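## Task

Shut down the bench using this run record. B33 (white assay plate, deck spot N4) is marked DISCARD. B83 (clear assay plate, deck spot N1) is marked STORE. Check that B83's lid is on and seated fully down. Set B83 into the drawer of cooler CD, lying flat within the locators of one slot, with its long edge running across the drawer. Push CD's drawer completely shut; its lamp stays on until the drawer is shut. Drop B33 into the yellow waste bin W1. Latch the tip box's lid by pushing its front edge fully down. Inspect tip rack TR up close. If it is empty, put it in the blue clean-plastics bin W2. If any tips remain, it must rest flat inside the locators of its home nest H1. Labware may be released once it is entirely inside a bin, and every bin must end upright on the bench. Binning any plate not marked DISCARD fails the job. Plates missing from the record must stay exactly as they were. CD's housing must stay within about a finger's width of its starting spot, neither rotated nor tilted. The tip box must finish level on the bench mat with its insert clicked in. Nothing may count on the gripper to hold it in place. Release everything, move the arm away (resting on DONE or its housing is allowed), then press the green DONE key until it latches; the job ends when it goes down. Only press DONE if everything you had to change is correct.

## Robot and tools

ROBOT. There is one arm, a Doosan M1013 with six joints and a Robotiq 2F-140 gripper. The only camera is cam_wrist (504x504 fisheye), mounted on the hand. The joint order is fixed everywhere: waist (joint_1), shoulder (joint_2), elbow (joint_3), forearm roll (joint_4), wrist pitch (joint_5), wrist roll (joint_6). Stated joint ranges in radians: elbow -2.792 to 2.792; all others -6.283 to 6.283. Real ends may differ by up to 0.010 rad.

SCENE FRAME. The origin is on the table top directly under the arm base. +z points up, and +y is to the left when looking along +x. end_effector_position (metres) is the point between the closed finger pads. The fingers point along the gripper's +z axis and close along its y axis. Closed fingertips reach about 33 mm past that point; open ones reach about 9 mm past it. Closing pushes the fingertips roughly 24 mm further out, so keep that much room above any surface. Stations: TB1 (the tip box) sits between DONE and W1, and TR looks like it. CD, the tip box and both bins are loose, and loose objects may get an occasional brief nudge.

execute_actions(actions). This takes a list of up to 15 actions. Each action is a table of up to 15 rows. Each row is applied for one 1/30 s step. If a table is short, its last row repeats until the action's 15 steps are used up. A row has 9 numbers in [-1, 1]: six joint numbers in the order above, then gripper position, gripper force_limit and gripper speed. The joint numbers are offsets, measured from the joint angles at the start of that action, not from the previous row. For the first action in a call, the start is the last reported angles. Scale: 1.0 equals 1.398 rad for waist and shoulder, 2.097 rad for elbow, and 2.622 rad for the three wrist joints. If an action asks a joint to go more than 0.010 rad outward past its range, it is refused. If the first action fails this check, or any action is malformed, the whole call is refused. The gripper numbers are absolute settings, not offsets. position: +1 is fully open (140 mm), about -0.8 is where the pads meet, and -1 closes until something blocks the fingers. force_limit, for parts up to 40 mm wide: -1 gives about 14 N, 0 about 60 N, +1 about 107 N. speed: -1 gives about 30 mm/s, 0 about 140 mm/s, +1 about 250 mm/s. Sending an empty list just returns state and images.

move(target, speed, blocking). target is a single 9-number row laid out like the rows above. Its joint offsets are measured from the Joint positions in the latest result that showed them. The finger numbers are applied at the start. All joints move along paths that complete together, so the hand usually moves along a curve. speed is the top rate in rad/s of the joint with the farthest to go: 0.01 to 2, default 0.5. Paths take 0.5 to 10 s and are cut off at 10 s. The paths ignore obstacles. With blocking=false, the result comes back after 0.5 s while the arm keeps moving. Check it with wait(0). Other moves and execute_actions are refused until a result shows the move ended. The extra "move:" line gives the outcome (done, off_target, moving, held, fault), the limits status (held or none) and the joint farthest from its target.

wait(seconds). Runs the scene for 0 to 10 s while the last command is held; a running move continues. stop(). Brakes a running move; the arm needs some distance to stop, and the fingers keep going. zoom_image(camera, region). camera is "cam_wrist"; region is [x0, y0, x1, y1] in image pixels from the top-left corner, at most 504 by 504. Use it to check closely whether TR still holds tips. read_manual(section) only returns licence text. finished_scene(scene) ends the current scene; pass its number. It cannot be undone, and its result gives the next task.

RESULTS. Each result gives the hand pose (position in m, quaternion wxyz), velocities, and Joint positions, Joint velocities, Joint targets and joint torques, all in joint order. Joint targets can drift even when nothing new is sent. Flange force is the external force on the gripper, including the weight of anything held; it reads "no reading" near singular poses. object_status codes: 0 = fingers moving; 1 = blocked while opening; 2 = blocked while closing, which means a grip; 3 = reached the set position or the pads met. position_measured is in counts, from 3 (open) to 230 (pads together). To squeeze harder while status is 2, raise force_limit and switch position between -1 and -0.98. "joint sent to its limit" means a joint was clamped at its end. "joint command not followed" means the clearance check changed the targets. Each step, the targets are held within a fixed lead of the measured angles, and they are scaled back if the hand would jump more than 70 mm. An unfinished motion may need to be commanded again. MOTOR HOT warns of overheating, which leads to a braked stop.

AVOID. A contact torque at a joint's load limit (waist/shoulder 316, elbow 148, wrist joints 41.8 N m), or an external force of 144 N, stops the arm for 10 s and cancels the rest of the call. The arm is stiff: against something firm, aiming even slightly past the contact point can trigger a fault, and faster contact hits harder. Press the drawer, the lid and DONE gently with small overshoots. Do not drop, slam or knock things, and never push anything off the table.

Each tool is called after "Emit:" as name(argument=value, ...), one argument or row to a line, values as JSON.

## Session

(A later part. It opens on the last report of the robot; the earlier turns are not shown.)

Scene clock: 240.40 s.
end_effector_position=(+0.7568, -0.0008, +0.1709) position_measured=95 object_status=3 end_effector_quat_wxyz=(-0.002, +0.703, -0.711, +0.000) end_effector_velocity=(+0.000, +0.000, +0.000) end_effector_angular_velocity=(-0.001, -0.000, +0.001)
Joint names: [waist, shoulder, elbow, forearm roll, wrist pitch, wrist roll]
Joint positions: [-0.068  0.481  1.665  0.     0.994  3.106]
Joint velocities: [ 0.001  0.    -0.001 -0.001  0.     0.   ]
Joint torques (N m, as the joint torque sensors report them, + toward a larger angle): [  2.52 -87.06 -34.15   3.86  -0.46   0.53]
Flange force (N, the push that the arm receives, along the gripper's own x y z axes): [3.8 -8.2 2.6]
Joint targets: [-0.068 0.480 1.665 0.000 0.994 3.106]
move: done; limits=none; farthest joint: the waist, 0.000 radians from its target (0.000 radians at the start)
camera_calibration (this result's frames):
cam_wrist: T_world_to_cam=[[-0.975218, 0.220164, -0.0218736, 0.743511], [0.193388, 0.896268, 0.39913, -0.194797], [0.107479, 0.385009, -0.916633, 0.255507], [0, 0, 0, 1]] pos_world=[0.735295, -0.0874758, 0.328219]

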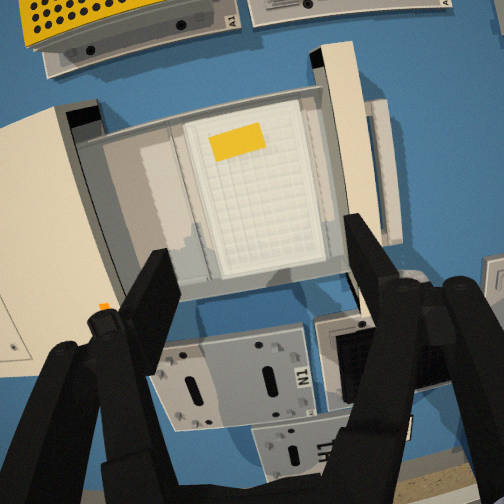

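Emit:
move(
  target=[-0.0062,-0.131,0.1339,0,-0.0365,0.5927,-1,0,0],
  speed=1,
)

Emit:
move(
  target=[0,0.0773,0.0269,0,-0.0627,0,-1,0,0],
  speed=0.2,
)

Emit:
move(
  target=[0.0055,0.0857,-0.0977,0,0.0324,0.003,-1,0,0],
  speed=0.07,
)

Emit:
move(
  target=[0.003,0.0616,-0.0735,0,0.026,0.0015,-1,0,0],
  speed=0.07,
)

Scene clock: 252.10 s.
end_effector_position=(+0.6195, +0.0002, +0.1694) position_measured=233 object_status=3 end_effector_quat_wxyz=(+0.000, +0.001, +1.000, +0.001) end_effector_velocity=(-0.000, -0.001, -0.001) end_effector_angular_velocity=(-0.001, +0.001, -0.000)
Joint names: [waist, shoulder, elbow, forearm roll, wrist pitch, wrist roll]
Joint positions: [-0.077  0.297  1.946  0.     0.899  4.66 ]
Joint velocities: [-0.001  0.     0.001 -0.001 -0.     0.   ]
Joint torques (N m, as the joint torque sensors report them, + toward a larger angle): [  3.15 -65.72 -32.59   3.53  -0.29   0.72]
Flange force (N, the push that the arm receives, along the gripper's own x y z axes): [-4.0 -6.3 2.9]
Joint targets: [-0.077 0.297 1.946 0.000 0.899 4.660]
move: done; limits=none; farthest joint: the waist, 0.000 radians from its target (0.008 radians at the start)
camera_calibration (this result's frames):
cam_wrist: T_world_to_cam=[[0.211942, 0.977119, -0.0178787, -0.126893], [0.898302, -0.187576, 0.397327, -0.604716], [0.384882, -0.100271, -0.917503, 0.0969314], [0, 0, 0, 1]] pos_world=[0.532804, 0.0202786, 0.326936]

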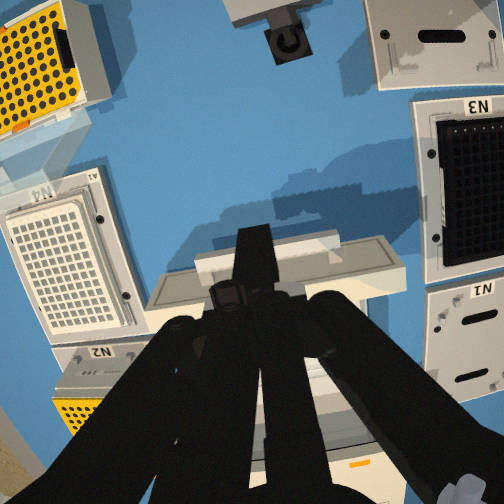

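Scene clock: 253.27 s.
end_effector_position=(+0.6195, +0.0004, +0.0795) position_measured=233 object_status=3 end_effector_quat_wxyz=(+0.000, +0.001, +1.000, +0.001) end_effector_velocity=(-0.001, +0.000, -0.001) end_effector_angular_velocity=(+0.000, +0.002, +0.001)
Joint names: [waist, shoulder, elbow, forearm roll, wrist pitch, wrist roll]
Joint positions: [-0.077  0.405  2.003  0.     0.734  4.66 ]
Joint velocities: [ 0.     0.001  0.001  0.     0.    -0.   ]
Joint torques (N m, as the joint torque sensors report them, + toward a larger angle): [  2.97 -72.53 -27.43   3.17  -0.4    0.46]
Flange force (N, the push that the arm receives, along the gripper's own x y z axes): [-6.0 -5.6 4.6]
Joint targets: [-0.077 0.405 2.003 0.000 0.734 4.660]
move: done; limits=none; farthest joint: the waist, 0.000 radians from its target (0.000 radians at the start)
camera_calibration (this result's frames):
cam_wrist: T_world_to_cam=[[0.211971, 0.977112, -0.017902, -0.128663], [0.898328, -0.187601, 0.397255, -0.569001], [0.384805, -0.100288, -0.917533, 0.0145084], [0, 0, 0, 1]] pos_world=[0.53284, 0.0204282, 0.237047]

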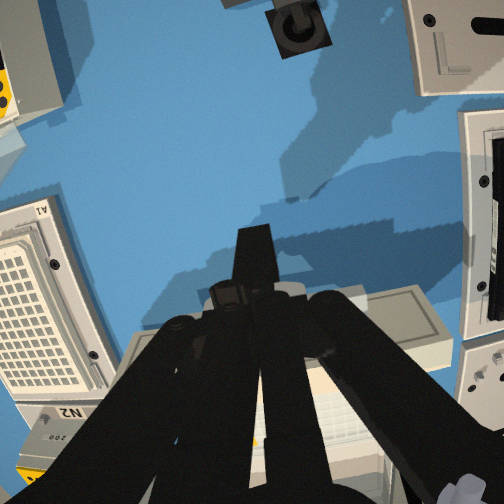

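Scene clock: 256.50 s.
end_effector_position=(+0.7197, +0.0004, +0.0796) position_measured=233 object_status=3 end_effector_quat_wxyz=(+0.000, +0.002, +1.000, +0.001) end_effector_velocity=(-0.000, +0.001, -0.000) end_effector_angular_velocity=(-0.001, +0.001, +0.002)
Joint names: [waist, shoulder, elbow, forearm roll, wrist pitch, wrist roll]
Joint positions: [-0.069  0.525  1.798  0.     0.819  4.668]
Joint velocities: [ 0.001  0.001 -0.    -0.001  0.    -0.   ]
Joint torques (N m, as the joint torque sensors report them, + toward a larger angle): [  3.48 -85.4  -30.32   3.56  -0.77   0.57]
Flange force (N, the push that the arm receives, along the gripper's own x y z axes): [-4.4 -5.3 2.1]
Joint targets: [-0.069 0.525 1.798 0.000 0.819 4.668]
move: done; limits=none; farthest joint: the waist, 0.000 radians from its target (0.008 radians at the start)
camera_calibration (this result's frames):
cam_wrist: T_world_to_cam=[[0.212138, 0.977076, -0.017881, -0.150015], [0.898246, -0.187751, 0.397372, -0.658987], [0.384906, -0.100359, -0.917483, -0.0240081], [0, 0, 0, 1]] pos_world=[0.632997, 0.0204416, 0.237154]

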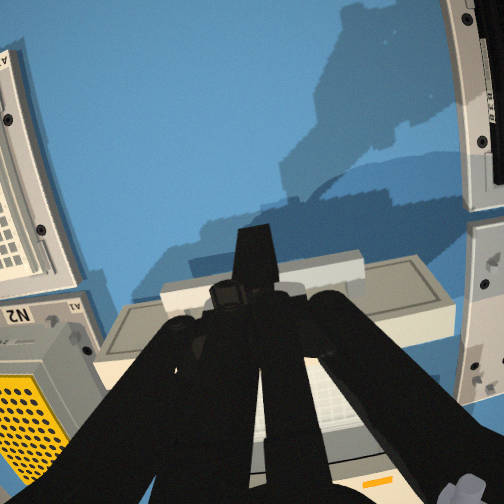

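Scene clock: 259.00 s.
end_effector_position=(+0.7895, +0.0004, +0.0796) position_measured=233 object_status=3 end_effector_quat_wxyz=(+0.000, +0.001, +1.000, +0.001) end_effector_velocity=(-0.000, -0.001, -0.001) end_effector_angular_velocity=(+0.002, +0.001, -0.003)
Joint names: [waist, shoulder, elbow, forearm roll, wrist pitch, wrist roll]
Joint positions: [-0.065  0.611  1.644  0.     0.887  4.672]
Joint velocities: [-0.002  0.002  0.     0.002 -0.001 -0.   ]
Joint torques (N m, as the joint torque sensors report them, + toward a larger angle): [  3.21 -94.51 -32.73   3.63  -0.75   0.55]
Flange force (N, the push that the arm receives, along the gripper's own x y z axes): [-3.3 -5.2 2.5]
Joint targets: [-0.065 0.611 1.644 0.000 0.887 4.672]
move: done; limits=none; farthest joint: the waist, 0.000 radians from its target (0.005 radians at the start)
camera_calibration (this result's frames):
cam_wrist: T_world_to_cam=[[0.211874, 0.977133, -0.0179053, -0.164616], [0.898356, -0.187514, 0.397235, -0.721819], [0.384794, -0.100249, -0.917542, -0.0508235], [0, 0, 0, 1]] pos_world=[0.702884, 0.0204059, 0.237151]

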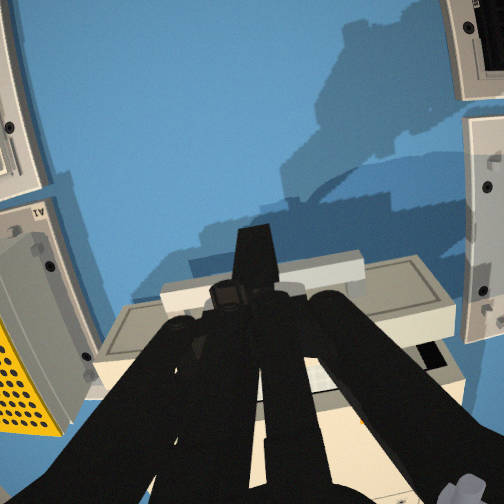

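Roughly 20mm left. Steps of 10mm.

Emit:
move(
  target=[0,0.009,-0.011,0,0.004,0,-1,0,0],
  speed=0.03,
)

Emit:
move(
  target=[0,0.0063,-0.0077,0,0.0028,0,-1,0,0],
  speed=0.02,
)

Scene clock: 263.33 s.
end_effector_position=(+0.7996, -0.0001, +0.0797) position_measured=233 object_status=3 end_effector_quat_wxyz=(+0.000, +0.001, +1.000, +0.001) end_effector_velocity=(+0.000, +0.000, -0.000) end_effector_angular_velocity=(+0.001, +0.000, -0.001)
Joint names: [waist, shoulder, elbow, forearm roll, wrist pitch, wrist roll]
Joint positions: [-0.065  0.624  1.621  0.     0.898  4.672]
Joint velocities: [-0.     0.001 -0.001  0.001  0.001  0.   ]
Joint torques (N m, as the joint torque sensors report them, + toward a larger angle): [  1.85 -96.12 -33.35   3.51  -0.83   0.53]
Flange force (N, the push that the arm receives, along the gripper's own x y z axes): [-2.8 -2.7 2.2]
Joint targets: [-0.065 0.624 1.621 0.000 0.898 4.672]
move: done; limits=none; farthest joint: the waist, 0.000 radians from its target (0.000 radians at the start)
camera_calibration (this result's frames):
cam_wrist: T_world_to_cam=[[0.211867, 0.977134, -0.0179059, -0.166311], [0.89836, -0.187508, 0.397228, -0.730916], [0.384788, -0.100246, -0.917545, -0.0546637], [0, 0, 0, 1]] pos_world=[0.712896, 0.0199763, 0.237206]

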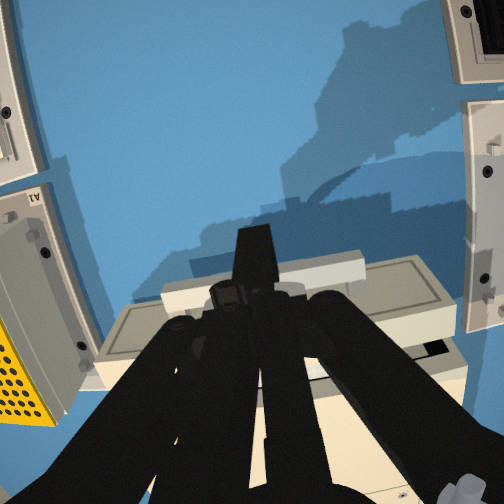

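Scene clock: 264.37 s.
end_effector_position=(+0.8065, -0.0004, +0.0797) position_measured=233 object_status=3 end_effector_quat_wxyz=(+0.000, +0.001, +1.000, +0.001) end_effector_velocity=(+0.001, +0.000, +0.000) end_effector_angular_velocity=(+0.000, -0.000, +0.000)
Joint names: [waist, shoulder, elbow, forearm roll, wrist pitch, wrist roll]
Joint positions: [-0.065  0.633  1.605  0.     0.905  4.672]
Joint velocities: [-0.     0.    -0.001  0.     0.    -0.   ]
Joint torques (N m, as the joint torque sensors report them, + toward a larger angle): [  2.26 -98.16 -33.16   3.45  -0.72   0.52]
Flange force (N, the push that the arm receives, along the gripper's own x y z axes): [-5.3 -3.2 3.6]
Joint targets: [-0.065 0.633 1.605 0.000 0.905 4.672]
move: done; limits=none; farthest joint: the waist, 0.000 radians from its target (0.000 radians at the start)
camera_calibration (this result's frames):
cam_wrist: T_world_to_cam=[[0.211867, 0.977134, -0.0179062, -0.167488], [0.898362, -0.187508, 0.397224, -0.737219], [0.384784, -0.100245, -0.917547, -0.0573505], [0, 0, 0, 1]] pos_world=[0.719842, 0.0196751, 0.23722]

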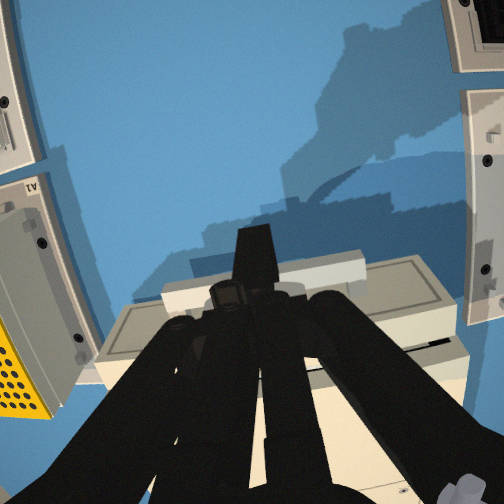

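Emit:
move(
  target=[0,0.0036,-0.0044,0,0.0016,0,-1,0,0],
  speed=0.015,
)

Emit:
move(
  target=[0,0.0018,-0.0022,0,0.0008,0,-1,0,0],
  speed=0.01,
)

Scene clock: 269.87 s.
end_effector_position=(+0.8104, -0.0005, +0.0797) position_measured=233 object_status=3 end_effector_quat_wxyz=(+0.000, +0.001, +1.000, +0.001) end_effector_velocity=(-0.001, +0.000, -0.000) end_effector_angular_velocity=(-0.000, +0.002, +0.001)
Joint names: [waist, shoulder, elbow, forearm roll, wrist pitch, wrist roll]
Joint positions: [-0.065  0.638  1.595  0.     0.909  4.672]
Joint velocities: [ 0.    -0.     0.001 -0.     0.001 -0.   ]
Joint torques (N m, as the joint torque sensors report them, + toward a larger angle): [  3.54 -97.66 -32.55   3.6   -0.42   0.6 ]
Flange force (N, the push that the arm receives, along the gripper's own x y z axes): [-4.8 -4.7 2.2]
Joint targets: [-0.065 0.638 1.595 0.000 0.909 4.672]
move: done; limits=none; farthest joint: the waist, 0.000 radians from its target (0.000 radians at the start)
camera_calibration (this result's frames):
cam_wrist: T_world_to_cam=[[0.211866, 0.977135, -0.0179059, -0.168156], [0.898362, -0.187507, 0.397223, -0.740794], [0.384783, -0.100244, -0.917547, -0.0588852], [0, 0, 0, 1]] pos_world=[0.723786, 0.0195041, 0.23722]

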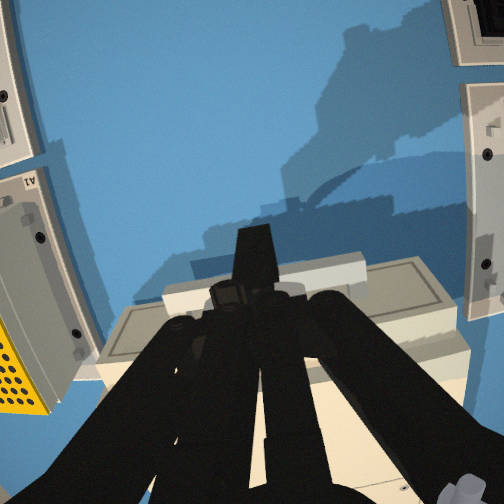

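Scene clock: 270.57 s.
end_effector_position=(+0.8123, -0.0006, +0.0797) position_measured=233 object_status=3 end_effector_quat_wxyz=(+0.000, +0.001, +1.000, +0.001) end_effector_velocity=(+0.001, +0.000, +0.000) end_effector_angular_velocity=(+0.001, -0.000, -0.001)
Joint names: [waist, shoulder, elbow, forearm roll, wrist pitch, wrist roll]
Joint positions: [-0.065  0.64   1.591  0.     0.912  4.672]
Joint velocities: [-0.     0.001 -0.002  0.002  0.001  0.   ]
Joint torques (N m, as the joint torque sensors report them, + toward a larger angle): [  2.09 -95.38 -41.97   3.81  -7.05   0.64]
Flange force (N, the push that the arm receives, along the gripper's own x y z axes): [13.0 -3.1 -5.9]
Joint targets: [-0.065 0.640 1.591 0.000 0.911 4.672]
move: done; limits=none; farthest joint: the wrist pitch, 0.001 radians from its target (0.002 radians at the start)
camera_calibration (this result's frames):
cam_wrist: T_world_to_cam=[[0.211861, 0.977135, -0.017947, -0.168466], [0.898459, -0.187511, 0.397003, -0.742539], [0.384561, -0.100234, -0.917642, -0.059438], [0, 0, 0, 1]] pos_world=[0.72569, 0.0194216, 0.237224]

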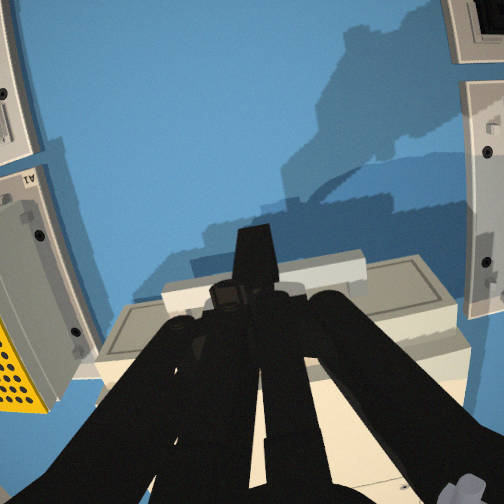

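Emit:
move(
  target=[0,-0.1144,0.0372,0,0.0309,0,-1,0,0],
  speed=0.3,
)

Emit:
move(
  target=[-0.1607,0.0697,-0.106,0,0.0474,-0.0873,1,0,0],
  speed=0.4,
)

Emit:
zoom_image(
  camera="cam_wrist",
  region=[120,60,400,340],
)

Scene clock: 278.60 s.
end_effector_position=(+0.7552, +0.0017, +0.1694) position_measured=233 object_status=3 end_effector_quat_wxyz=(+0.001, +0.001, +1.000, +0.001) end_effector_velocity=(+0.001, -0.000, +0.001) end_effector_angular_velocity=(-0.001, -0.002, +0.001)
Joint names: [waist, shoulder, elbow, forearm roll, wrist pitch, wrist roll]
Joint positions: [-0.065  0.48   1.669  0.     0.993  4.672]
Joint velocities: [ 0.    -0.001 -0.001 -0.001 -0.    -0.   ]
Joint torques (N m, as the joint torque sensors report them, + toward a larger angle): [  2.9  -86.78 -34.63   3.87  -0.38   0.56]
Flange force (N, the push that the arm receives, along the gripper's own x y z axes): [-6.6 -4.4 2.9]
Joint targets: [-0.065 0.480 1.669 0.000 0.993 4.672]
move: done; limits=none; farthest joint: the waist, 0.000 radians from its target (0.000 radians at the start)
camera_calibration (this result's frames):
cam_wrist: T_world_to_cam=[[0.211872, 0.977135, -0.0178, -0.157062], [0.898123, -0.187493, 0.39777, -0.726325], [0.385337, -0.100263, -0.917313, 0.0444827], [0, 0, 0, 1]] pos_world=[0.668466, 0.0217496, 0.326919]

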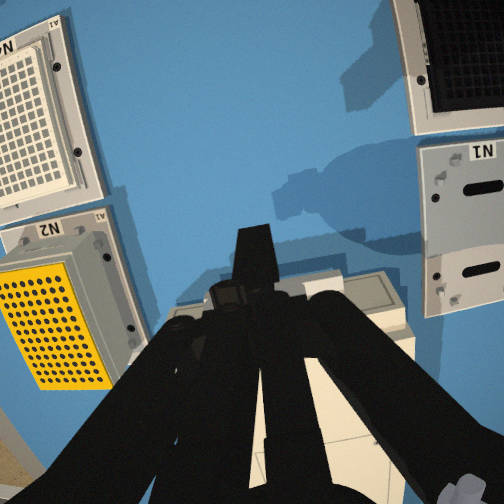

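Scene clock: 279.83 s.
end_effector_position=(+0.8202, -0.1896, +0.1994) position_measured=3 object_status=0 end_effector_quat_wxyz=(+0.001, -0.001, +1.000, +0.001) end_effector_velocity=(-0.001, +0.001, -0.001) end_effector_angular_velocity=(-0.001, +0.003, +0.002)
Joint names: [waist, shoulder, elbow, forearm roll, wrist pitch, wrist roll]
Joint positions: [-0.29   0.578  1.446  0.     1.117  4.443]
Joint velocities: [ 0.001  0.001  0.001 -0.002  0.001 -0.   ]
Joint torques (N m, as the joint torque sensors report them, + toward a larger angle): [  3.2  -97.31 -37.08   4.21  -0.43   0.55]
Flange force (N, the push that the arm receives, along the gripper's own x y z axes): [-5.1 -5.4 1.6]
Joint targets: [-0.290 0.578 1.446 0.000 1.117 4.443]
move: done; limits=none; farthest joint: the waist, 0.000 radians from its target (0.224 radians at the start)
camera_calibration (this result's frames):
cam_wrist: T_world_to_cam=[[0.20779, 0.978012, -0.0177823, 0.020171], [0.898657, -0.183687, 0.398339, -0.832347], [0.386314, -0.0987509, -0.917066, 0.0271563], [0, 0, 0, 1]] pos_world=[0.733313, -0.169937, 0.356819]

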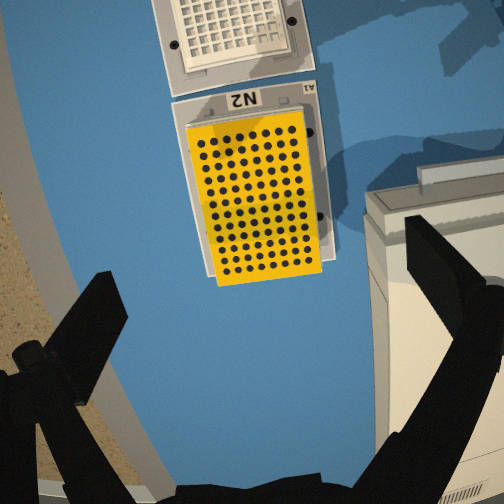

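Region (120, 60, 400, 340) of cam_wrist's 504x504 image, scaled by 1.800, with more detail than that image has.

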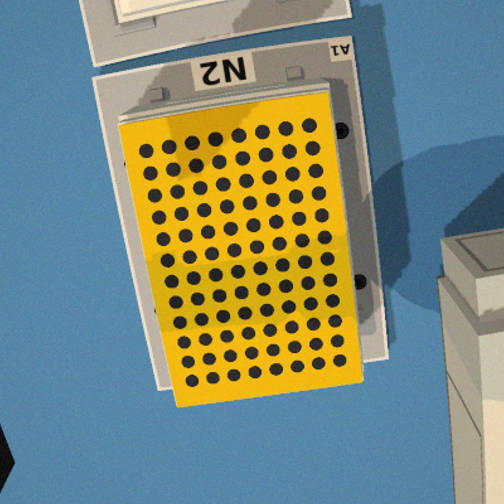

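Emit:
move(
  target=[0,0.0716,0.0356,0,-0.0666,-0.012,0.6,-0.3,0],
  speed=0.15,
)

Emit:
zoom_image(
  camera="cam_wrist",
  region=[110,100,400,420],
)

Scene clock: 287.30 s.
end_effector_position=(+0.8203, -0.1894, +0.0794) position_measured=53 object_status=3 end_effector_quat_wxyz=(+0.001, -0.016, +1.000, +0.001) end_effector_velocity=(+0.001, +0.000, -0.000) end_effector_angular_velocity=(-0.000, -0.000, +0.001)
Joint names: [waist, shoulder, elbow, forearm roll, wrist pitch, wrist roll]
Joint positions: [-0.29   0.678  1.521  0.     0.942  4.411]
Joint velocities: [ 0.001  0.001 -0.001 -0.    -0.001 -0.   ]
Joint torques (N m, as the joint torque sensors report them, + toward a larger angle): [   2.36 -101.38  -33.28    3.68   -0.56    0.67]
Flange force (N, the push that the arm receives, along the gripper's own x y z axes): [-4.4 -4.3 1.1]
Joint targets: [-0.290 0.678 1.521 0.000 0.942 4.411]
move: done; limits=none; farthest joint: the waist, 0.000 radians from its target (0.000 radians at the start)
camera_calibration (this result's frames):
cam_wrist: T_world_to_cam=[[0.176945, 0.984059, -0.0178206, 0.044261], [0.904018, -0.155341, 0.398272, -0.783589], [0.389155, -0.0865826, -0.917094, -0.0829584], [0, 0, 0, 1]] pos_world=[0.73283, -0.172461, 0.23679]

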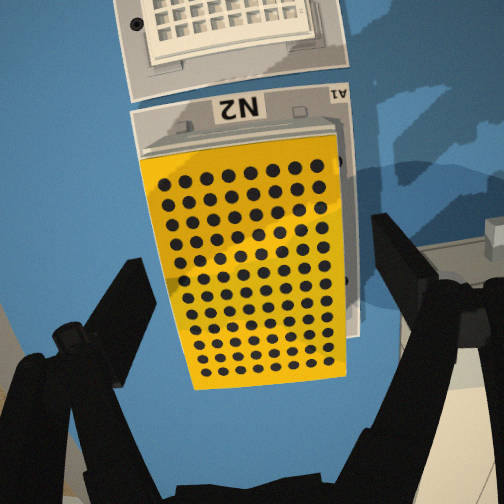

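Region (110, 100, 400, 420) of cam_wrist's 504x504 image, scaled by 1.575, with more detail than that image has; it fills the left 457 columns of this view, and the rest is white.

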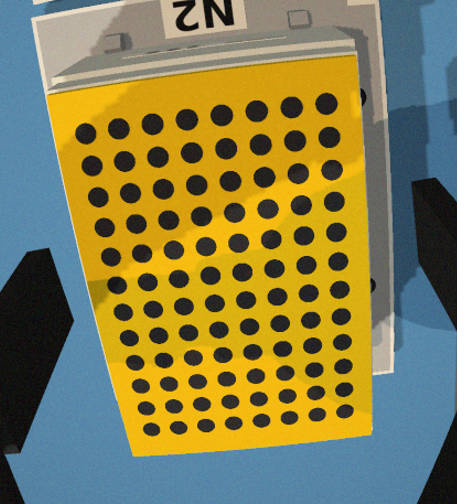

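Emit:
move(
  target=[-0.002,0.0105,0.003,0,-0.008,0.03,0.6,-0.3,0],
  speed=0.1,
)

Emit:
move(
  target=[0,0,0,0,0,0,-1,-0.3,-0.5],
)

Scene clock: 292.23 s.
end_effector_position=(+0.8199, -0.1917, +0.0642) position_measured=53 object_status=3 end_effector_quat_wxyz=(+0.001, +0.024, +1.000, +0.001) end_effector_velocity=(-0.000, -0.000, -0.002) end_effector_angular_velocity=(+0.000, +0.002, -0.001)
Joint names: [waist, shoulder, elbow, forearm roll, wrist pitch, wrist roll]
Joint positions: [-0.293  0.693  1.527  0.     0.921  4.49 ]
Joint velocities: [-0.     0.002  0.    -0.    -0.001  0.001]
Joint torques (N m, as the joint torque sensors report them, + toward a larger angle): [   2.71 -102.16  -32.34    3.68   -0.43    0.56]
Flange force (N, the push that the arm receives, along the gripper's own x y z axes): [-5.7 -5.1 2.5]
Joint targets: [-0.293 0.693 1.527 0.000 0.921 4.490]
move: done; limits=none; farthest joint: the waist, 0.000 radians from its target (0.003 radians at the start)
camera_calibration (this result's frames):
cam_wrist: T_world_to_cam=[[0.256377, 0.966414, -0.0177287, -0.0221944], [0.888441, -0.228388, 0.398135, -0.778719], [0.380715, -0.117823, -0.917155, -0.0959506], [0, 0, 0, 1]] pos_world=[0.734066, -0.167706, 0.221641]

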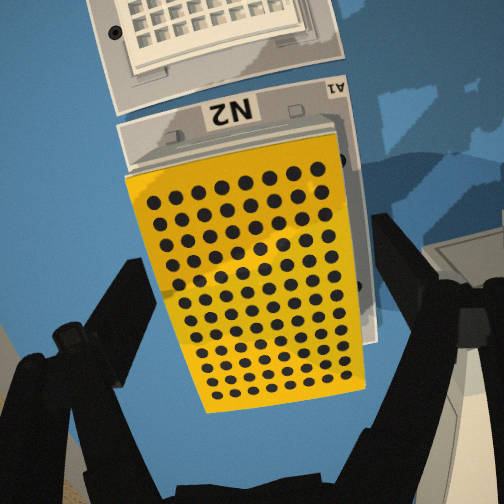

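Scene clock: 292.80 s.
end_effector_position=(+0.8199, -0.1917, +0.0642) position_measured=102 object_status=2 end_effector_quat_wxyz=(+0.001, +0.024, +1.000, +0.001) end_effector_velocity=(+0.001, +0.000, +0.001) end_effector_angular_velocity=(-0.000, -0.002, +0.000)
Joint names: [waist, shoulder, elbow, forearm roll, wrist pitch, wrist roll]
Joint positions: [-0.293  0.693  1.527  0.     0.921  4.49 ]
Joint velocities: [ 0.    -0.001 -0.001  0.     0.    -0.   ]
Joint torques (N m, as the joint torque sensors report them, + toward a larger angle): [  1.3  -82.36 -25.61   3.75  -2.24   0.6 ]
Flange force (N, the push that the arm receives, along the gripper's own x y z axes): [1.4 -2.0 -23.2]
Joint targets: [-0.293 0.693 1.527 0.000 0.921 4.490]
move: done; limits=none; farthest joint: the waist, 0.000 radians from its target (0.000 radians at the start)
camera_calibration (this result's frames):
cam_wrist: T_world_to_cam=[[0.256388, 0.966411, -0.0177288, -0.0222038], [0.888438, -0.228398, 0.398135, -0.778717], [0.380713, -0.117828, -0.917155, -0.0959523], [0, 0, 0, 1]] pos_world=[0.734065, -0.167705, 0.221638]

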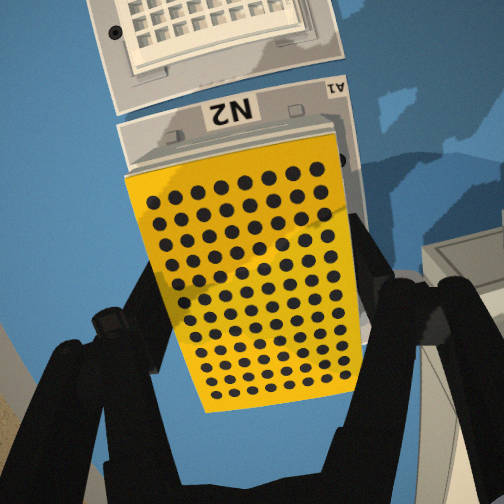

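Emit:
move(
  target=[0,-0.0823,-0.0386,0,0.0748,0,-1,-0.3,-0.5],
  speed=0.2,
)

Emit:
move(
  target=[0.5883,-0.2986,0.2405,0,-0.0329,0.2944,-1,-0.3,-0.5],
  speed=0.6,
)

Scene clock: 303.23 s.
end_effector_position=(+0.8196, -0.1919, +0.1996) position_measured=103 object_status=2 end_effector_quat_wxyz=(+0.001, +0.024, +1.000, +0.001) end_effector_velocity=(+0.000, -0.000, +0.001) end_effector_angular_velocity=(-0.000, -0.002, -0.001)
Joint names: [waist, shoulder, elbow, forearm roll, wrist pitch, wrist roll]
Joint positions: [-0.293  0.578  1.446  0.     1.117  4.49 ]
Joint velocities: [-0.    -0.001  0.     0.    -0.001 -0.   ]
Joint torques (N m, as the joint torque sensors report them, + toward a larger angle): [  2.94 -96.53 -36.97   4.11  -0.48   0.47]
Flange force (N, the push that the arm receives, along the gripper's own x y z axes): [-4.8 -5.1 1.1]
Joint targets: [-0.293 0.577 1.446 0.000 1.117 4.490]
move: done; limits=none; farthest joint: the waist, 0.000 radians from its target (0.000 radians at the start)
camera_calibration (this result's frames):
cam_wrist: T_world_to_cam=[[0.25637, 0.966416, -0.0177176, -0.0195326], [0.888489, -0.228401, 0.39802, -0.832417], [0.380606, -0.117782, -0.917206, 0.0284602], [0, 0, 0, 1]] pos_world=[0.733769, -0.167896, 0.357077]

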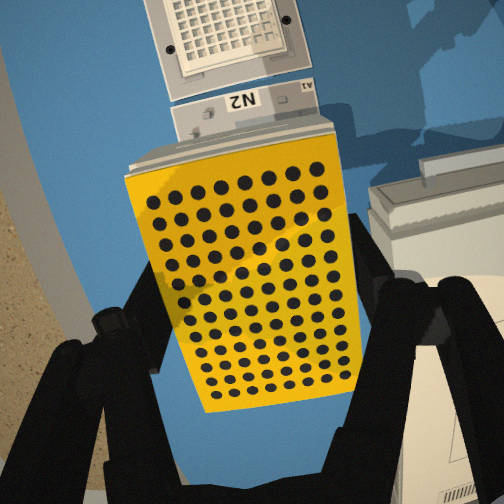

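Scene clock: 305.07 s.
end_effector_position=(+0.4740, +0.3321, +0.2499) position_measured=103 object_status=2 end_effector_quat_wxyz=(+0.000, -0.001, +1.000, +0.001) end_effector_velocity=(+0.000, +0.000, +0.002) end_effector_angular_velocity=(+0.004, -0.003, -0.002)
Joint names: [waist, shoulder, elbow, forearm roll, wrist pitch, wrist roll]
Joint positions: [0.53  0.16  1.951 0.    1.031 5.262]
Joint velocities: [-0.001 -0.004 -0.     0.002 -0.001  0.001]
Joint torques (N m, as the joint torque sensors report them, + toward a larger angle): [  1.76 -54.47 -36.1    3.95  -0.46   0.43]
Flange force (N, the push that the arm receives, along the gripper's own x y z axes): [-4.4 -1.8 1.0]
Joint targets: [0.530 0.160 1.951 0.000 1.031 5.262]
move: done; limits=none; farthest joint: the waist, 0.000 radians from its target (0.822 radians at the start)
camera_calibration (this result's frames):
cam_wrist: T_world_to_cam=[[0.207037, 0.978164, -0.0181747, -0.416889], [0.899157, -0.182928, 0.397561, -0.445827], [0.385555, -0.0986516, -0.917396, 0.259197], [0, 0, 0, 1]] pos_world=[0.387246, 0.351802, 0.407453]

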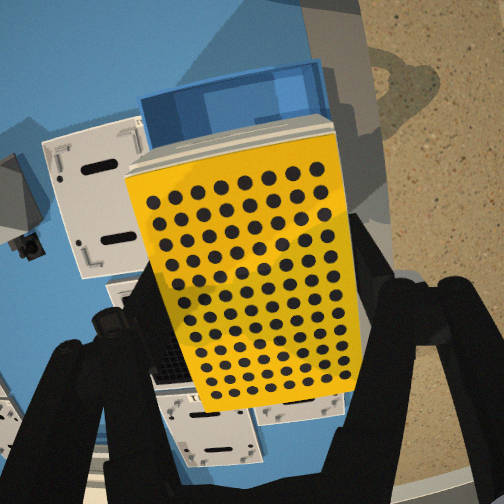

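Emit:
move(
  target=[-0.002,0.1114,0.0541,0,-0.1027,0,-1,-0.3,-0.5],
  speed=0.15,
)

Scene clock: 311.10 s.
end_effector_position=(+0.4752, +0.3310, +0.1101) position_measured=103 object_status=2 end_effector_quat_wxyz=(+0.000, +0.000, +1.000, +0.001) end_effector_velocity=(-0.001, -0.001, -0.001) end_effector_angular_velocity=(-0.002, +0.003, +0.000)
Joint names: [waist, shoulder, elbow, forearm roll, wrist pitch, wrist roll]
Joint positions: [0.527 0.316 2.064 0.    0.762 5.262]
Joint velocities: [-0.     0.002  0.001 -0.001  0.001 -0.   ]
Joint torques (N m, as the joint torque sensors report them, + toward a larger angle): [  2.23 -63.65 -28.53   3.24  -0.51   0.68]
Flange force (N, the push that the arm receives, along the gripper's own x y z axes): [-6.7 -1.6 3.0]
Joint targets: [0.527 0.316 2.064 0.000 0.762 5.262]
move: done; limits=none; farthest joint: the waist, 0.000 radians from its target (0.003 radians at the start)
camera_calibration (this result's frames):
cam_wrist: T_world_to_cam=[[0.209813, 0.977573, -0.0181517, -0.419736], [0.898617, -0.185484, 0.397596, -0.390345], [0.385313, -0.0997322, -0.917381, 0.130805], [0, 0, 0, 1]] pos_world=[0.388436, 0.350965, 0.267579]

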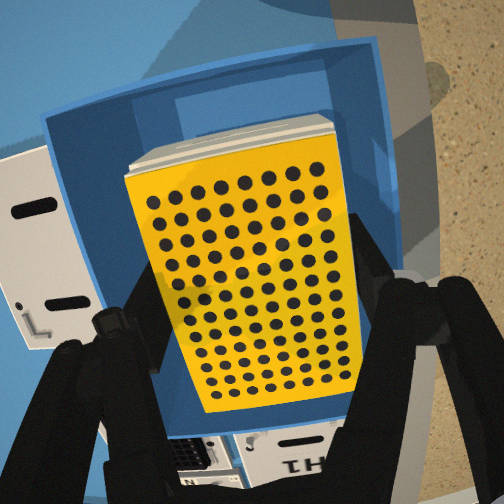

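Emit:
move(
  target=[0,0.024,0.0069,0,-0.0183,0,-1,-0.3,-0.5],
  speed=0.05,
)

Emit:
move(
  target=[0,0,0,0,0,0,0.28,-0.3,-0.5],
)

Emit:
move(
  target=[0,-0.1354,-0.061,0,0.121,0,0.28,-0.3,-0.5],
  speed=0.3,
)

Emit:
move(
  target=[-0.64,0,0,0,0,-0.341,0.6,-0.3,0],
  speed=0.8,
)

Scene clock: 318.77 s.
end_effector_position=(+0.4750, +0.3310, +0.0853) position_measured=103 object_status=2 end_effector_quat_wxyz=(+0.000, +0.000, +1.000, +0.001) end_effector_velocity=(-0.000, +0.000, +0.000) end_effector_angular_velocity=(-0.001, -0.000, +0.002)
Joint names: [waist, shoulder, elbow, forearm roll, wrist pitch, wrist roll]
Joint positions: [0.527 0.349 2.079 0.    0.714 5.262]
Joint velocities: [ 0.001 -0.     0.    -0.001  0.     0.   ]
Joint torques (N m, as the joint torque sensors report them, + toward a larger angle): [  1.79 -65.78 -27.5    3.17  -0.4    0.45]
Flange force (N, the push that the arm receives, along the gripper's own x y z axes): [-4.9 -1.1 3.2]
Joint targets: [0.527 0.349 2.079 0.000 0.714 5.262]
move: done; limits=none; farthest joint: the waist, 0.000 radians from its target (0.000 radians at the start)
camera_calibration (this result's frames):
cam_wrist: T_world_to_cam=[[0.209797, 0.977576, -0.0181809, -0.420071], [0.898633, -0.185461, 0.397572, -0.380368], [0.385285, -0.0997473, -0.917391, 0.108107], [0, 0, 0, 1]] pos_world=[0.388288, 0.350892, 0.242763]

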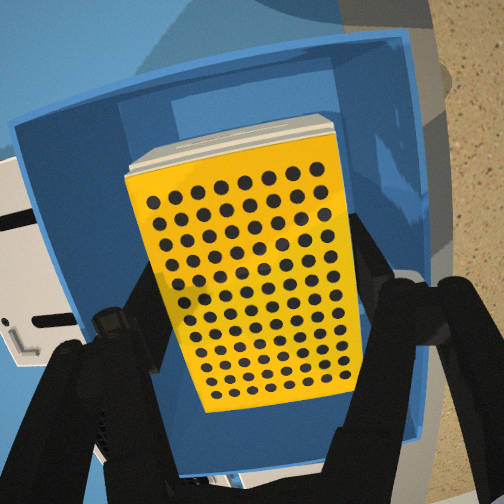

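Scene clock: 319.27 s.
end_effector_position=(+0.4750, +0.3310, +0.0852) position_measured=94 object_status=3 end_effector_quat_wxyz=(+0.000, +0.000, +1.000, +0.001) end_effector_velocity=(+0.001, +0.000, +0.001) end_effector_angular_velocity=(+0.000, -0.002, +0.001)
Joint names: [waist, shoulder, elbow, forearm roll, wrist pitch, wrist roll]
Joint positions: [0.527 0.349 2.079 0.    0.714 5.262]
Joint velocities: [-0.    -0.    -0.001 -0.001 -0.    -0.   ]
Joint torques (N m, as the joint torque sensors report them, + toward a larger angle): [  2.35 -68.07 -28.06   3.02  -0.36   0.61]
Flange force (N, the push that the arm receives, along the gripper's own x y z axes): [-7.3 -1.2 7.4]
Joint targets: [0.527 0.349 2.079 0.000 0.714 5.262]
move: done; limits=none; farthest joint: the waist, 0.000 radians from its target (0.000 radians at the start)
camera_calibration (this result's frames):
cam_wrist: T_world_to_cam=[[0.209796, 0.977576, -0.018212, -0.42005], [0.898648, -0.185451, 0.397542, -0.380342], [0.38525, -0.0997688, -0.917403, 0.108105], [0, 0, 0, 1]] pos_world=[0.388271, 0.350881, 0.242728]

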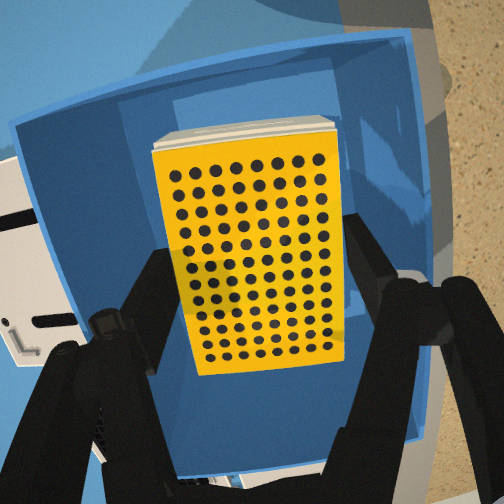

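Scene clock: 320.70 s.
end_effector_position=(+0.4750, +0.3308, +0.2499) position_measured=94 object_status=3 end_effector_quat_wxyz=(+0.000, +0.000, +1.000, +0.001) end_effector_velocity=(-0.000, -0.000, +0.000) end_effector_angular_velocity=(-0.000, -0.000, +0.000)
Joint names: [waist, shoulder, elbow, forearm roll, wrist pitch, wrist roll]
Joint positions: [0.527 0.16  1.951 0.    1.031 5.262]
Joint velocities: [ 0. -0.  0. -0.  0.  0.]
Joint torques (N m, as the joint torque sensors report them, + toward a larger angle): [  2.68 -56.12 -36.25   3.96  -0.22   0.66]
Flange force (N, the push that the arm receives, along the gripper's own x y z axes): [-7.8 -1.8 4.2]
Joint targets: [0.527 0.160 1.951 0.000 1.031 5.262]
move: done; limits=none; farthest joint: the waist, 0.000 radians from its target (0.000 radians at the start)
camera_calibration (this result's frames):
cam_wrist: T_world_to_cam=[[0.209774, 0.97758, -0.018215, -0.416865], [0.898664, -0.185433, 0.397514, -0.445801], [0.385224, -0.0997572, -0.917415, 0.259201], [0, 0, 0, 1]] pos_world=[0.388222, 0.35071, 0.407414]

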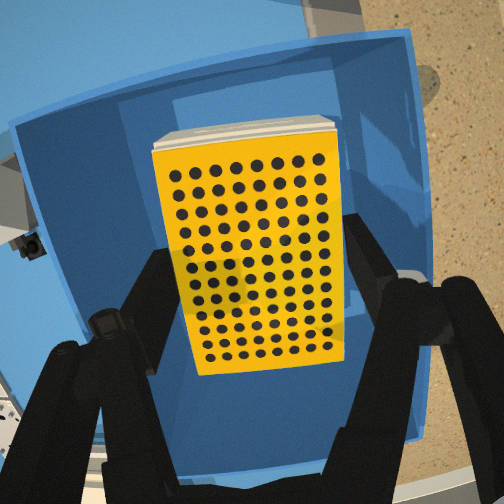

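Scene clock: 322.33 s.
end_effector_position=(+0.5553, -0.1637, +0.2492) position_measured=94 object_status=1 end_effector_quat_wxyz=(+0.000, +0.001, +1.000, +0.001) end_effector_velocity=(-0.000, -0.000, -0.001) end_effector_angular_velocity=(+0.001, +0.000, -0.001)
Joint names: [waist, shoulder, elbow, forearm roll, wrist pitch, wrist roll]
Joint positions: [-0.368  0.16   1.951  0.     1.031  4.368]
Joint velocities: [-0.001  0.001  0.001  0.001 -0.001 -0.001]
Joint torques (N m, as the joint torque sensors report them, + toward a larger angle): [  0.94 -57.23 -36.53   4.03  -0.23   0.87]
Flange force (N, the push that the arm receives, along the gripper's own x y z axes): [-5.6 -4.8 5.7]
Joint targets: [-0.368 0.160 1.951 0.000 1.031 4.368]
move: done; limits=none; farthest joint: the waist, 0.000 radians from its target (0.895 radians at the start)
camera_calibration (this result's frames):
cam_wrist: T_world_to_cam=[[0.210601, 0.977412, -0.0176815, 0.0490803], [0.898493, -0.186406, 0.397446, -0.609509], [0.385172, -0.0995891, -0.917455, 0.178334], [0, 0, 0, 1]] pos_world=[0.468614, -0.143828, 0.406728]

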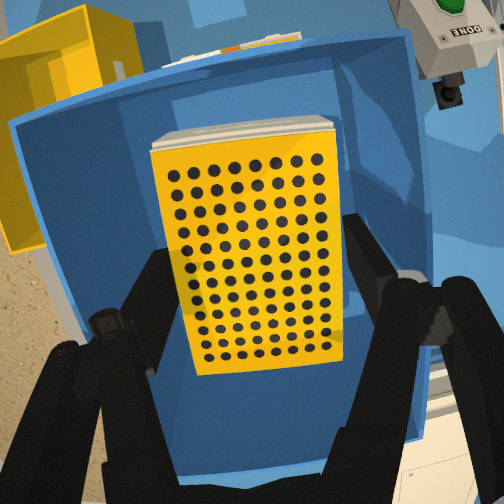

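Oops, carried the bin. Return it.

Emit:
move(
  target=[0.64,0,0,0,0,0.341,0.6,-0.3,0],
  speed=0.4,
)

Emit:
move(
  target=[0,0.134,0.0606,0,-0.1199,0,0.6,-0.3,-0.5],
  speed=0.12,
)

Emit:
move(
  target=[0,0,0,0,0,0,0.235,-0.8,-1],
)

Emit:
move(
  target=[0,-0.024,-0.0069,0,0.0183,0,0.235,-0.8,-1],
  speed=0.04,
)

Scene clock: 331.23 s.
end_effector_position=(+0.4749, +0.3308, +0.2499) position_measured=94 object_status=1 end_effector_quat_wxyz=(+0.000, +0.000, +1.000, +0.001) end_effector_velocity=(-0.000, +0.001, -0.000) end_effector_angular_velocity=(+0.001, +0.002, -0.001)
Joint names: [waist, shoulder, elbow, forearm roll, wrist pitch, wrist roll]
Joint positions: [0.527 0.16  1.951 0.    1.031 5.262]
Joint velocities: [ 0.001  0.001 -0.001  0.002  0.001  0.   ]
Joint torques (N m, as the joint torque sensors report them, + toward a larger angle): [  3.26 -56.94 -36.68   3.93  -0.36   0.64]
Flange force (N, the push that the arm receives, along the gripper's own x y z axes): [-8.9 -2.6 5.2]
Joint targets: [0.527 0.160 1.951 0.000 1.031 5.262]
move: done; limits=none; farthest joint: the waist, 0.000 radians from its target (0.895 radians at the start)
camera_calibration (this result's frames):
cam_wrist: T_world_to_cam=[[0.209761, 0.977583, -0.0182173, -0.416871], [0.898668, -0.18542, 0.397512, -0.445797], [0.385223, -0.0997537, -0.917416, 0.259212], [0, 0, 0, 1]] pos_world=[0.388212, 0.350723, 0.407421]

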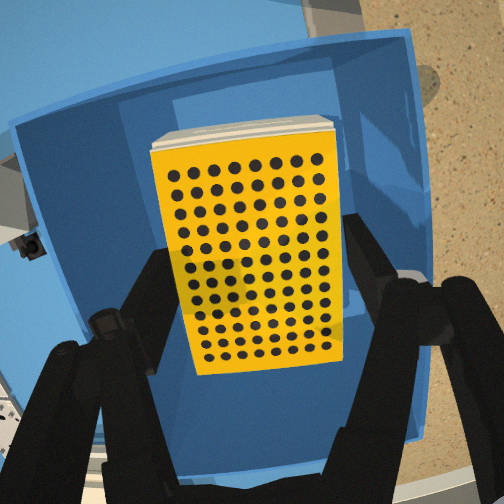

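Scene clock: 334.20 s.
end_effector_position=(+0.4750, +0.3310, +0.0866) position_measured=94 object_status=1 end_effector_quat_wxyz=(+0.000, +0.000, +1.000, +0.001) end_effector_velocity=(-0.000, -0.000, -0.001) end_effector_angular_velocity=(-0.000, +0.001, +0.000)
Joint names: [waist, shoulder, elbow, forearm roll, wrist pitch, wrist roll]
Joint positions: [0.527 0.347 2.078 0.    0.717 5.262]
Joint velocities: [ 0.     0.001  0.    -0.    -0.001  0.   ]
Joint torques (N m, as the joint torque sensors report them, + toward a larger angle): [  2.43 -67.37 -27.99   3.12  -0.24   0.75]
Flange force (N, the push that the arm receives, along the gripper's own x y z axes): [-6.8 -1.9 6.2]
Joint targets: [0.527 0.348 2.078 0.000 0.717 5.262]
move: done; limits=none; farthest joint: the waist, 0.000 radians from its target (0.000 radians at the start)
camera_calibration (this result's frames):
cam_wrist: T_world_to_cam=[[0.209795, 0.977574, -0.0182983, -0.420023], [0.89869, -0.185427, 0.397458, -0.380916], [0.385152, -0.0998294, -0.917438, 0.109478], [0, 0, 0, 1]] pos_world=[0.388279, 0.350901, 0.244152]

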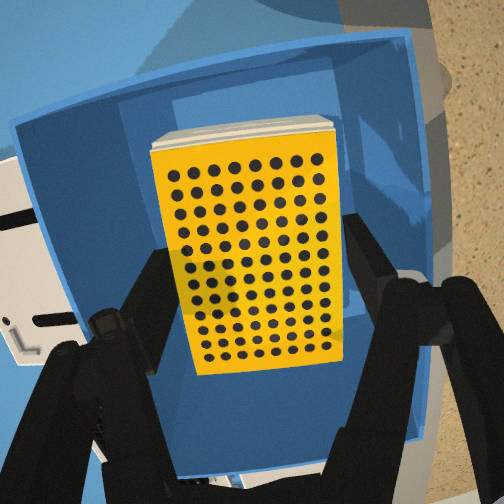

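Scene clock: 334.70 s.
end_effector_position=(+0.4750, +0.3310, +0.0866) position_measured=100 object_status=3 end_effector_quat_wxyz=(+0.000, +0.000, +1.000, +0.001) end_effector_velocity=(-0.000, -0.000, -0.000) end_effector_angular_velocity=(-0.001, -0.000, +0.001)
Joint names: [waist, shoulder, elbow, forearm roll, wrist pitch, wrist roll]
Joint positions: [0.527 0.347 2.078 0.    0.717 5.262]
Joint velocities: [-0.     0.     0.001 -0.001 -0.001  0.   ]
Joint torques (N m, as the joint torque sensors report them, + toward a larger angle): [  3.27 -65.88 -27.34   3.25  -0.61   0.45]
Flange force (N, the push that the arm receives, along the gripper's own x y z axes): [-7.4 -2.9 3.6]
Joint targets: [0.527 0.347 2.078 0.000 0.717 5.262]
move: done; limits=none; farthest joint: the waist, 0.000 radians from its target (0.000 radians at the start)
camera_calibration (this result's frames):
cam_wrist: T_world_to_cam=[[0.209797, 0.977574, -0.0182981, -0.420022], [0.89869, -0.185429, 0.397458, -0.380913], [0.385152, -0.09983, -0.917438, 0.109473], [0, 0, 0, 1]] pos_world=[0.388278, 0.350899, 0.244146]

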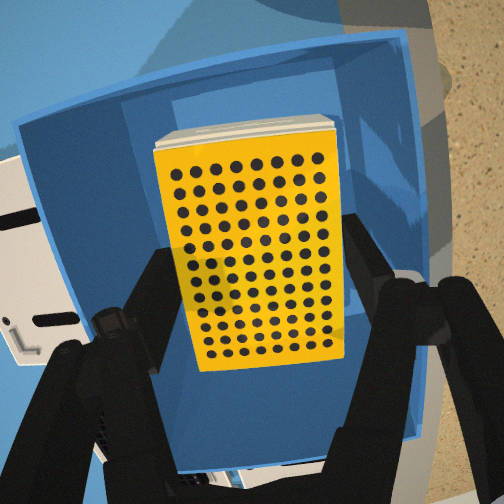

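Scene clock: 336.17 s.
end_effector_position=(+0.4751, +0.3310, +0.1115) position_measured=100 object_status=3 end_effector_quat_wxyz=(+0.000, +0.000, +1.000, +0.001) end_effector_velocity=(+0.000, -0.001, +0.000) end_effector_angular_velocity=(-0.001, -0.000, -0.000)
Joint names: [waist, shoulder, elbow, forearm roll, wrist pitch, wrist roll]
Joint positions: [0.527 0.314 2.063 0.    0.765 5.262]
Joint velocities: [-0.001 -0.    -0.    -0.001  0.001  0.   ]
Joint torques (N m, as the joint torque sensors report them, + toward a larger angle): [  2.94 -64.06 -28.22   3.18  -0.42   0.46]
Flange force (N, the push that the arm receives, along the gripper's own x y z axes): [-7.9 -1.9 3.6]
Joint targets: [0.527 0.314 2.063 0.000 0.765 5.262]
move: done; limits=none; farthest joint: the shoulder, 0.001 radians from its target (0.034 radians at the start)
camera_calibration (this result's frames):
cam_wrist: T_world_to_cam=[[0.209795, 0.977575, -0.0182671, -0.419633], [0.898677, -0.185435, 0.397484, -0.390863], [0.385183, -0.0998063, -0.917427, 0.132202], [0, 0, 0, 1]] pos_world=[0.388375, 0.350938, 0.268982]

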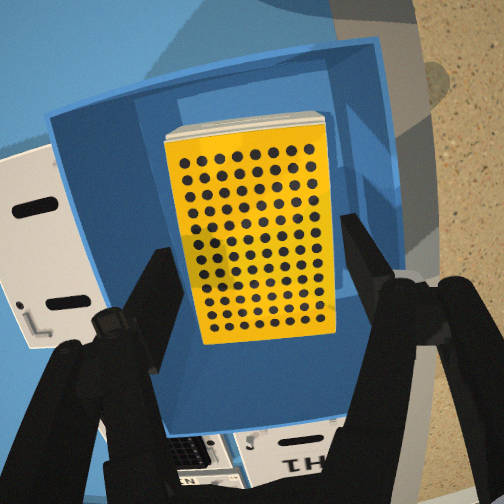

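Emit:
move(
  target=[0,-0.11,-0.0537,0,0.1016,0,0.235,-0.3,-0.5],
  speed=0.3,
)

Emit:
move(
  target=[-0.66,0,0,0,0,-0.352,1,-0.3,0],
  speed=0.8,
)

Scene clock: 341.07 s.
end_effector_position=(+0.4750, +0.3308, +0.2499) position_measured=100 object_status=3 end_effector_quat_wxyz=(+0.000, +0.000, +1.000, +0.001) end_effector_velocity=(-0.000, +0.000, +0.000) end_effector_angular_velocity=(+0.001, -0.000, -0.000)
Joint names: [waist, shoulder, elbow, forearm roll, wrist pitch, wrist roll]
Joint positions: [0.527 0.16  1.951 0.    1.031 5.262]
Joint velocities: [ 0.    -0.001 -0.     0.001  0.    -0.   ]
Joint torques (N m, as the joint torque sensors report them, + toward a larger angle): [  3.06 -55.16 -35.12   3.74  -0.48   0.59]
Flange force (N, the push that the arm receives, along the gripper's own x y z axes): [-8.2 -2.0 1.1]
Joint targets: [0.527 0.160 1.951 0.000 1.031 5.262]
move: done; limits=none; farthest joint: the elbow, 0.001 radians from its target (0.113 radians at the start)
camera_calibration (this result's frames):
cam_wrist: T_world_to_cam=[[0.209776, 0.977579, -0.0182458, -0.416868], [0.898679, -0.185426, 0.397484, -0.445773], [0.385189, -0.0997797, -0.917428, 0.259187], [0, 0, 0, 1]] pos_world=[0.38822, 0.350725, 0.407366]

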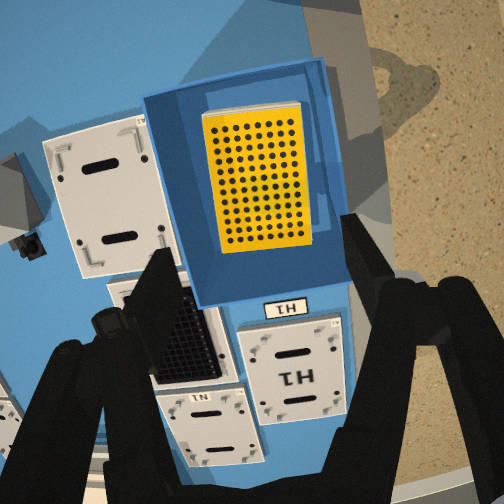

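Scene clock: 342.73 s.
end_effector_position=(+0.5506, -0.1792, +0.2491) position_measured=3 object_status=3 end_effector_quat_wxyz=(+0.000, +0.000, +1.000, +0.001) end_effector_velocity=(+0.000, -0.001, +0.002) end_effector_angular_velocity=(-0.002, -0.003, -0.001)
Joint names: [waist, shoulder, elbow, forearm roll, wrist pitch, wrist roll]
Joint positions: [-0.396  0.16   1.951  0.     1.031  4.339]
Joint velocities: [-0.002 -0.002 -0.001 -0.001 -0.    -0.   ]
Joint torques (N m, as the joint torque sensors report them, + toward a larger angle): [  3.35 -55.55 -35.64   3.96  -0.36   0.63]
Flange force (N, the push that the arm receives, along the gripper's own x y z axes): [-2.4 -7.7 2.1]
Joint targets: [-0.396 0.160 1.951 0.000 1.031 4.339]
move: done; limits=none; farthest joint: the waist, 0.000 radians from its target (0.923 radians at the start)
camera_calibration (this result's frames):
cam_wrist: T_world_to_cam=[[0.209749, 0.977596, -0.0176586, 0.0656891], [0.898667, -0.185636, 0.397412, -0.608008], [0.38523, -0.0992262, -0.91747, 0.178599], [0, 0, 0, 1]] pos_world=[0.463817, -0.159364, 0.40665]

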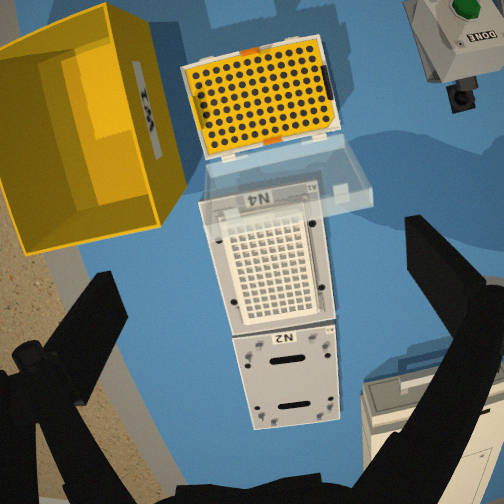

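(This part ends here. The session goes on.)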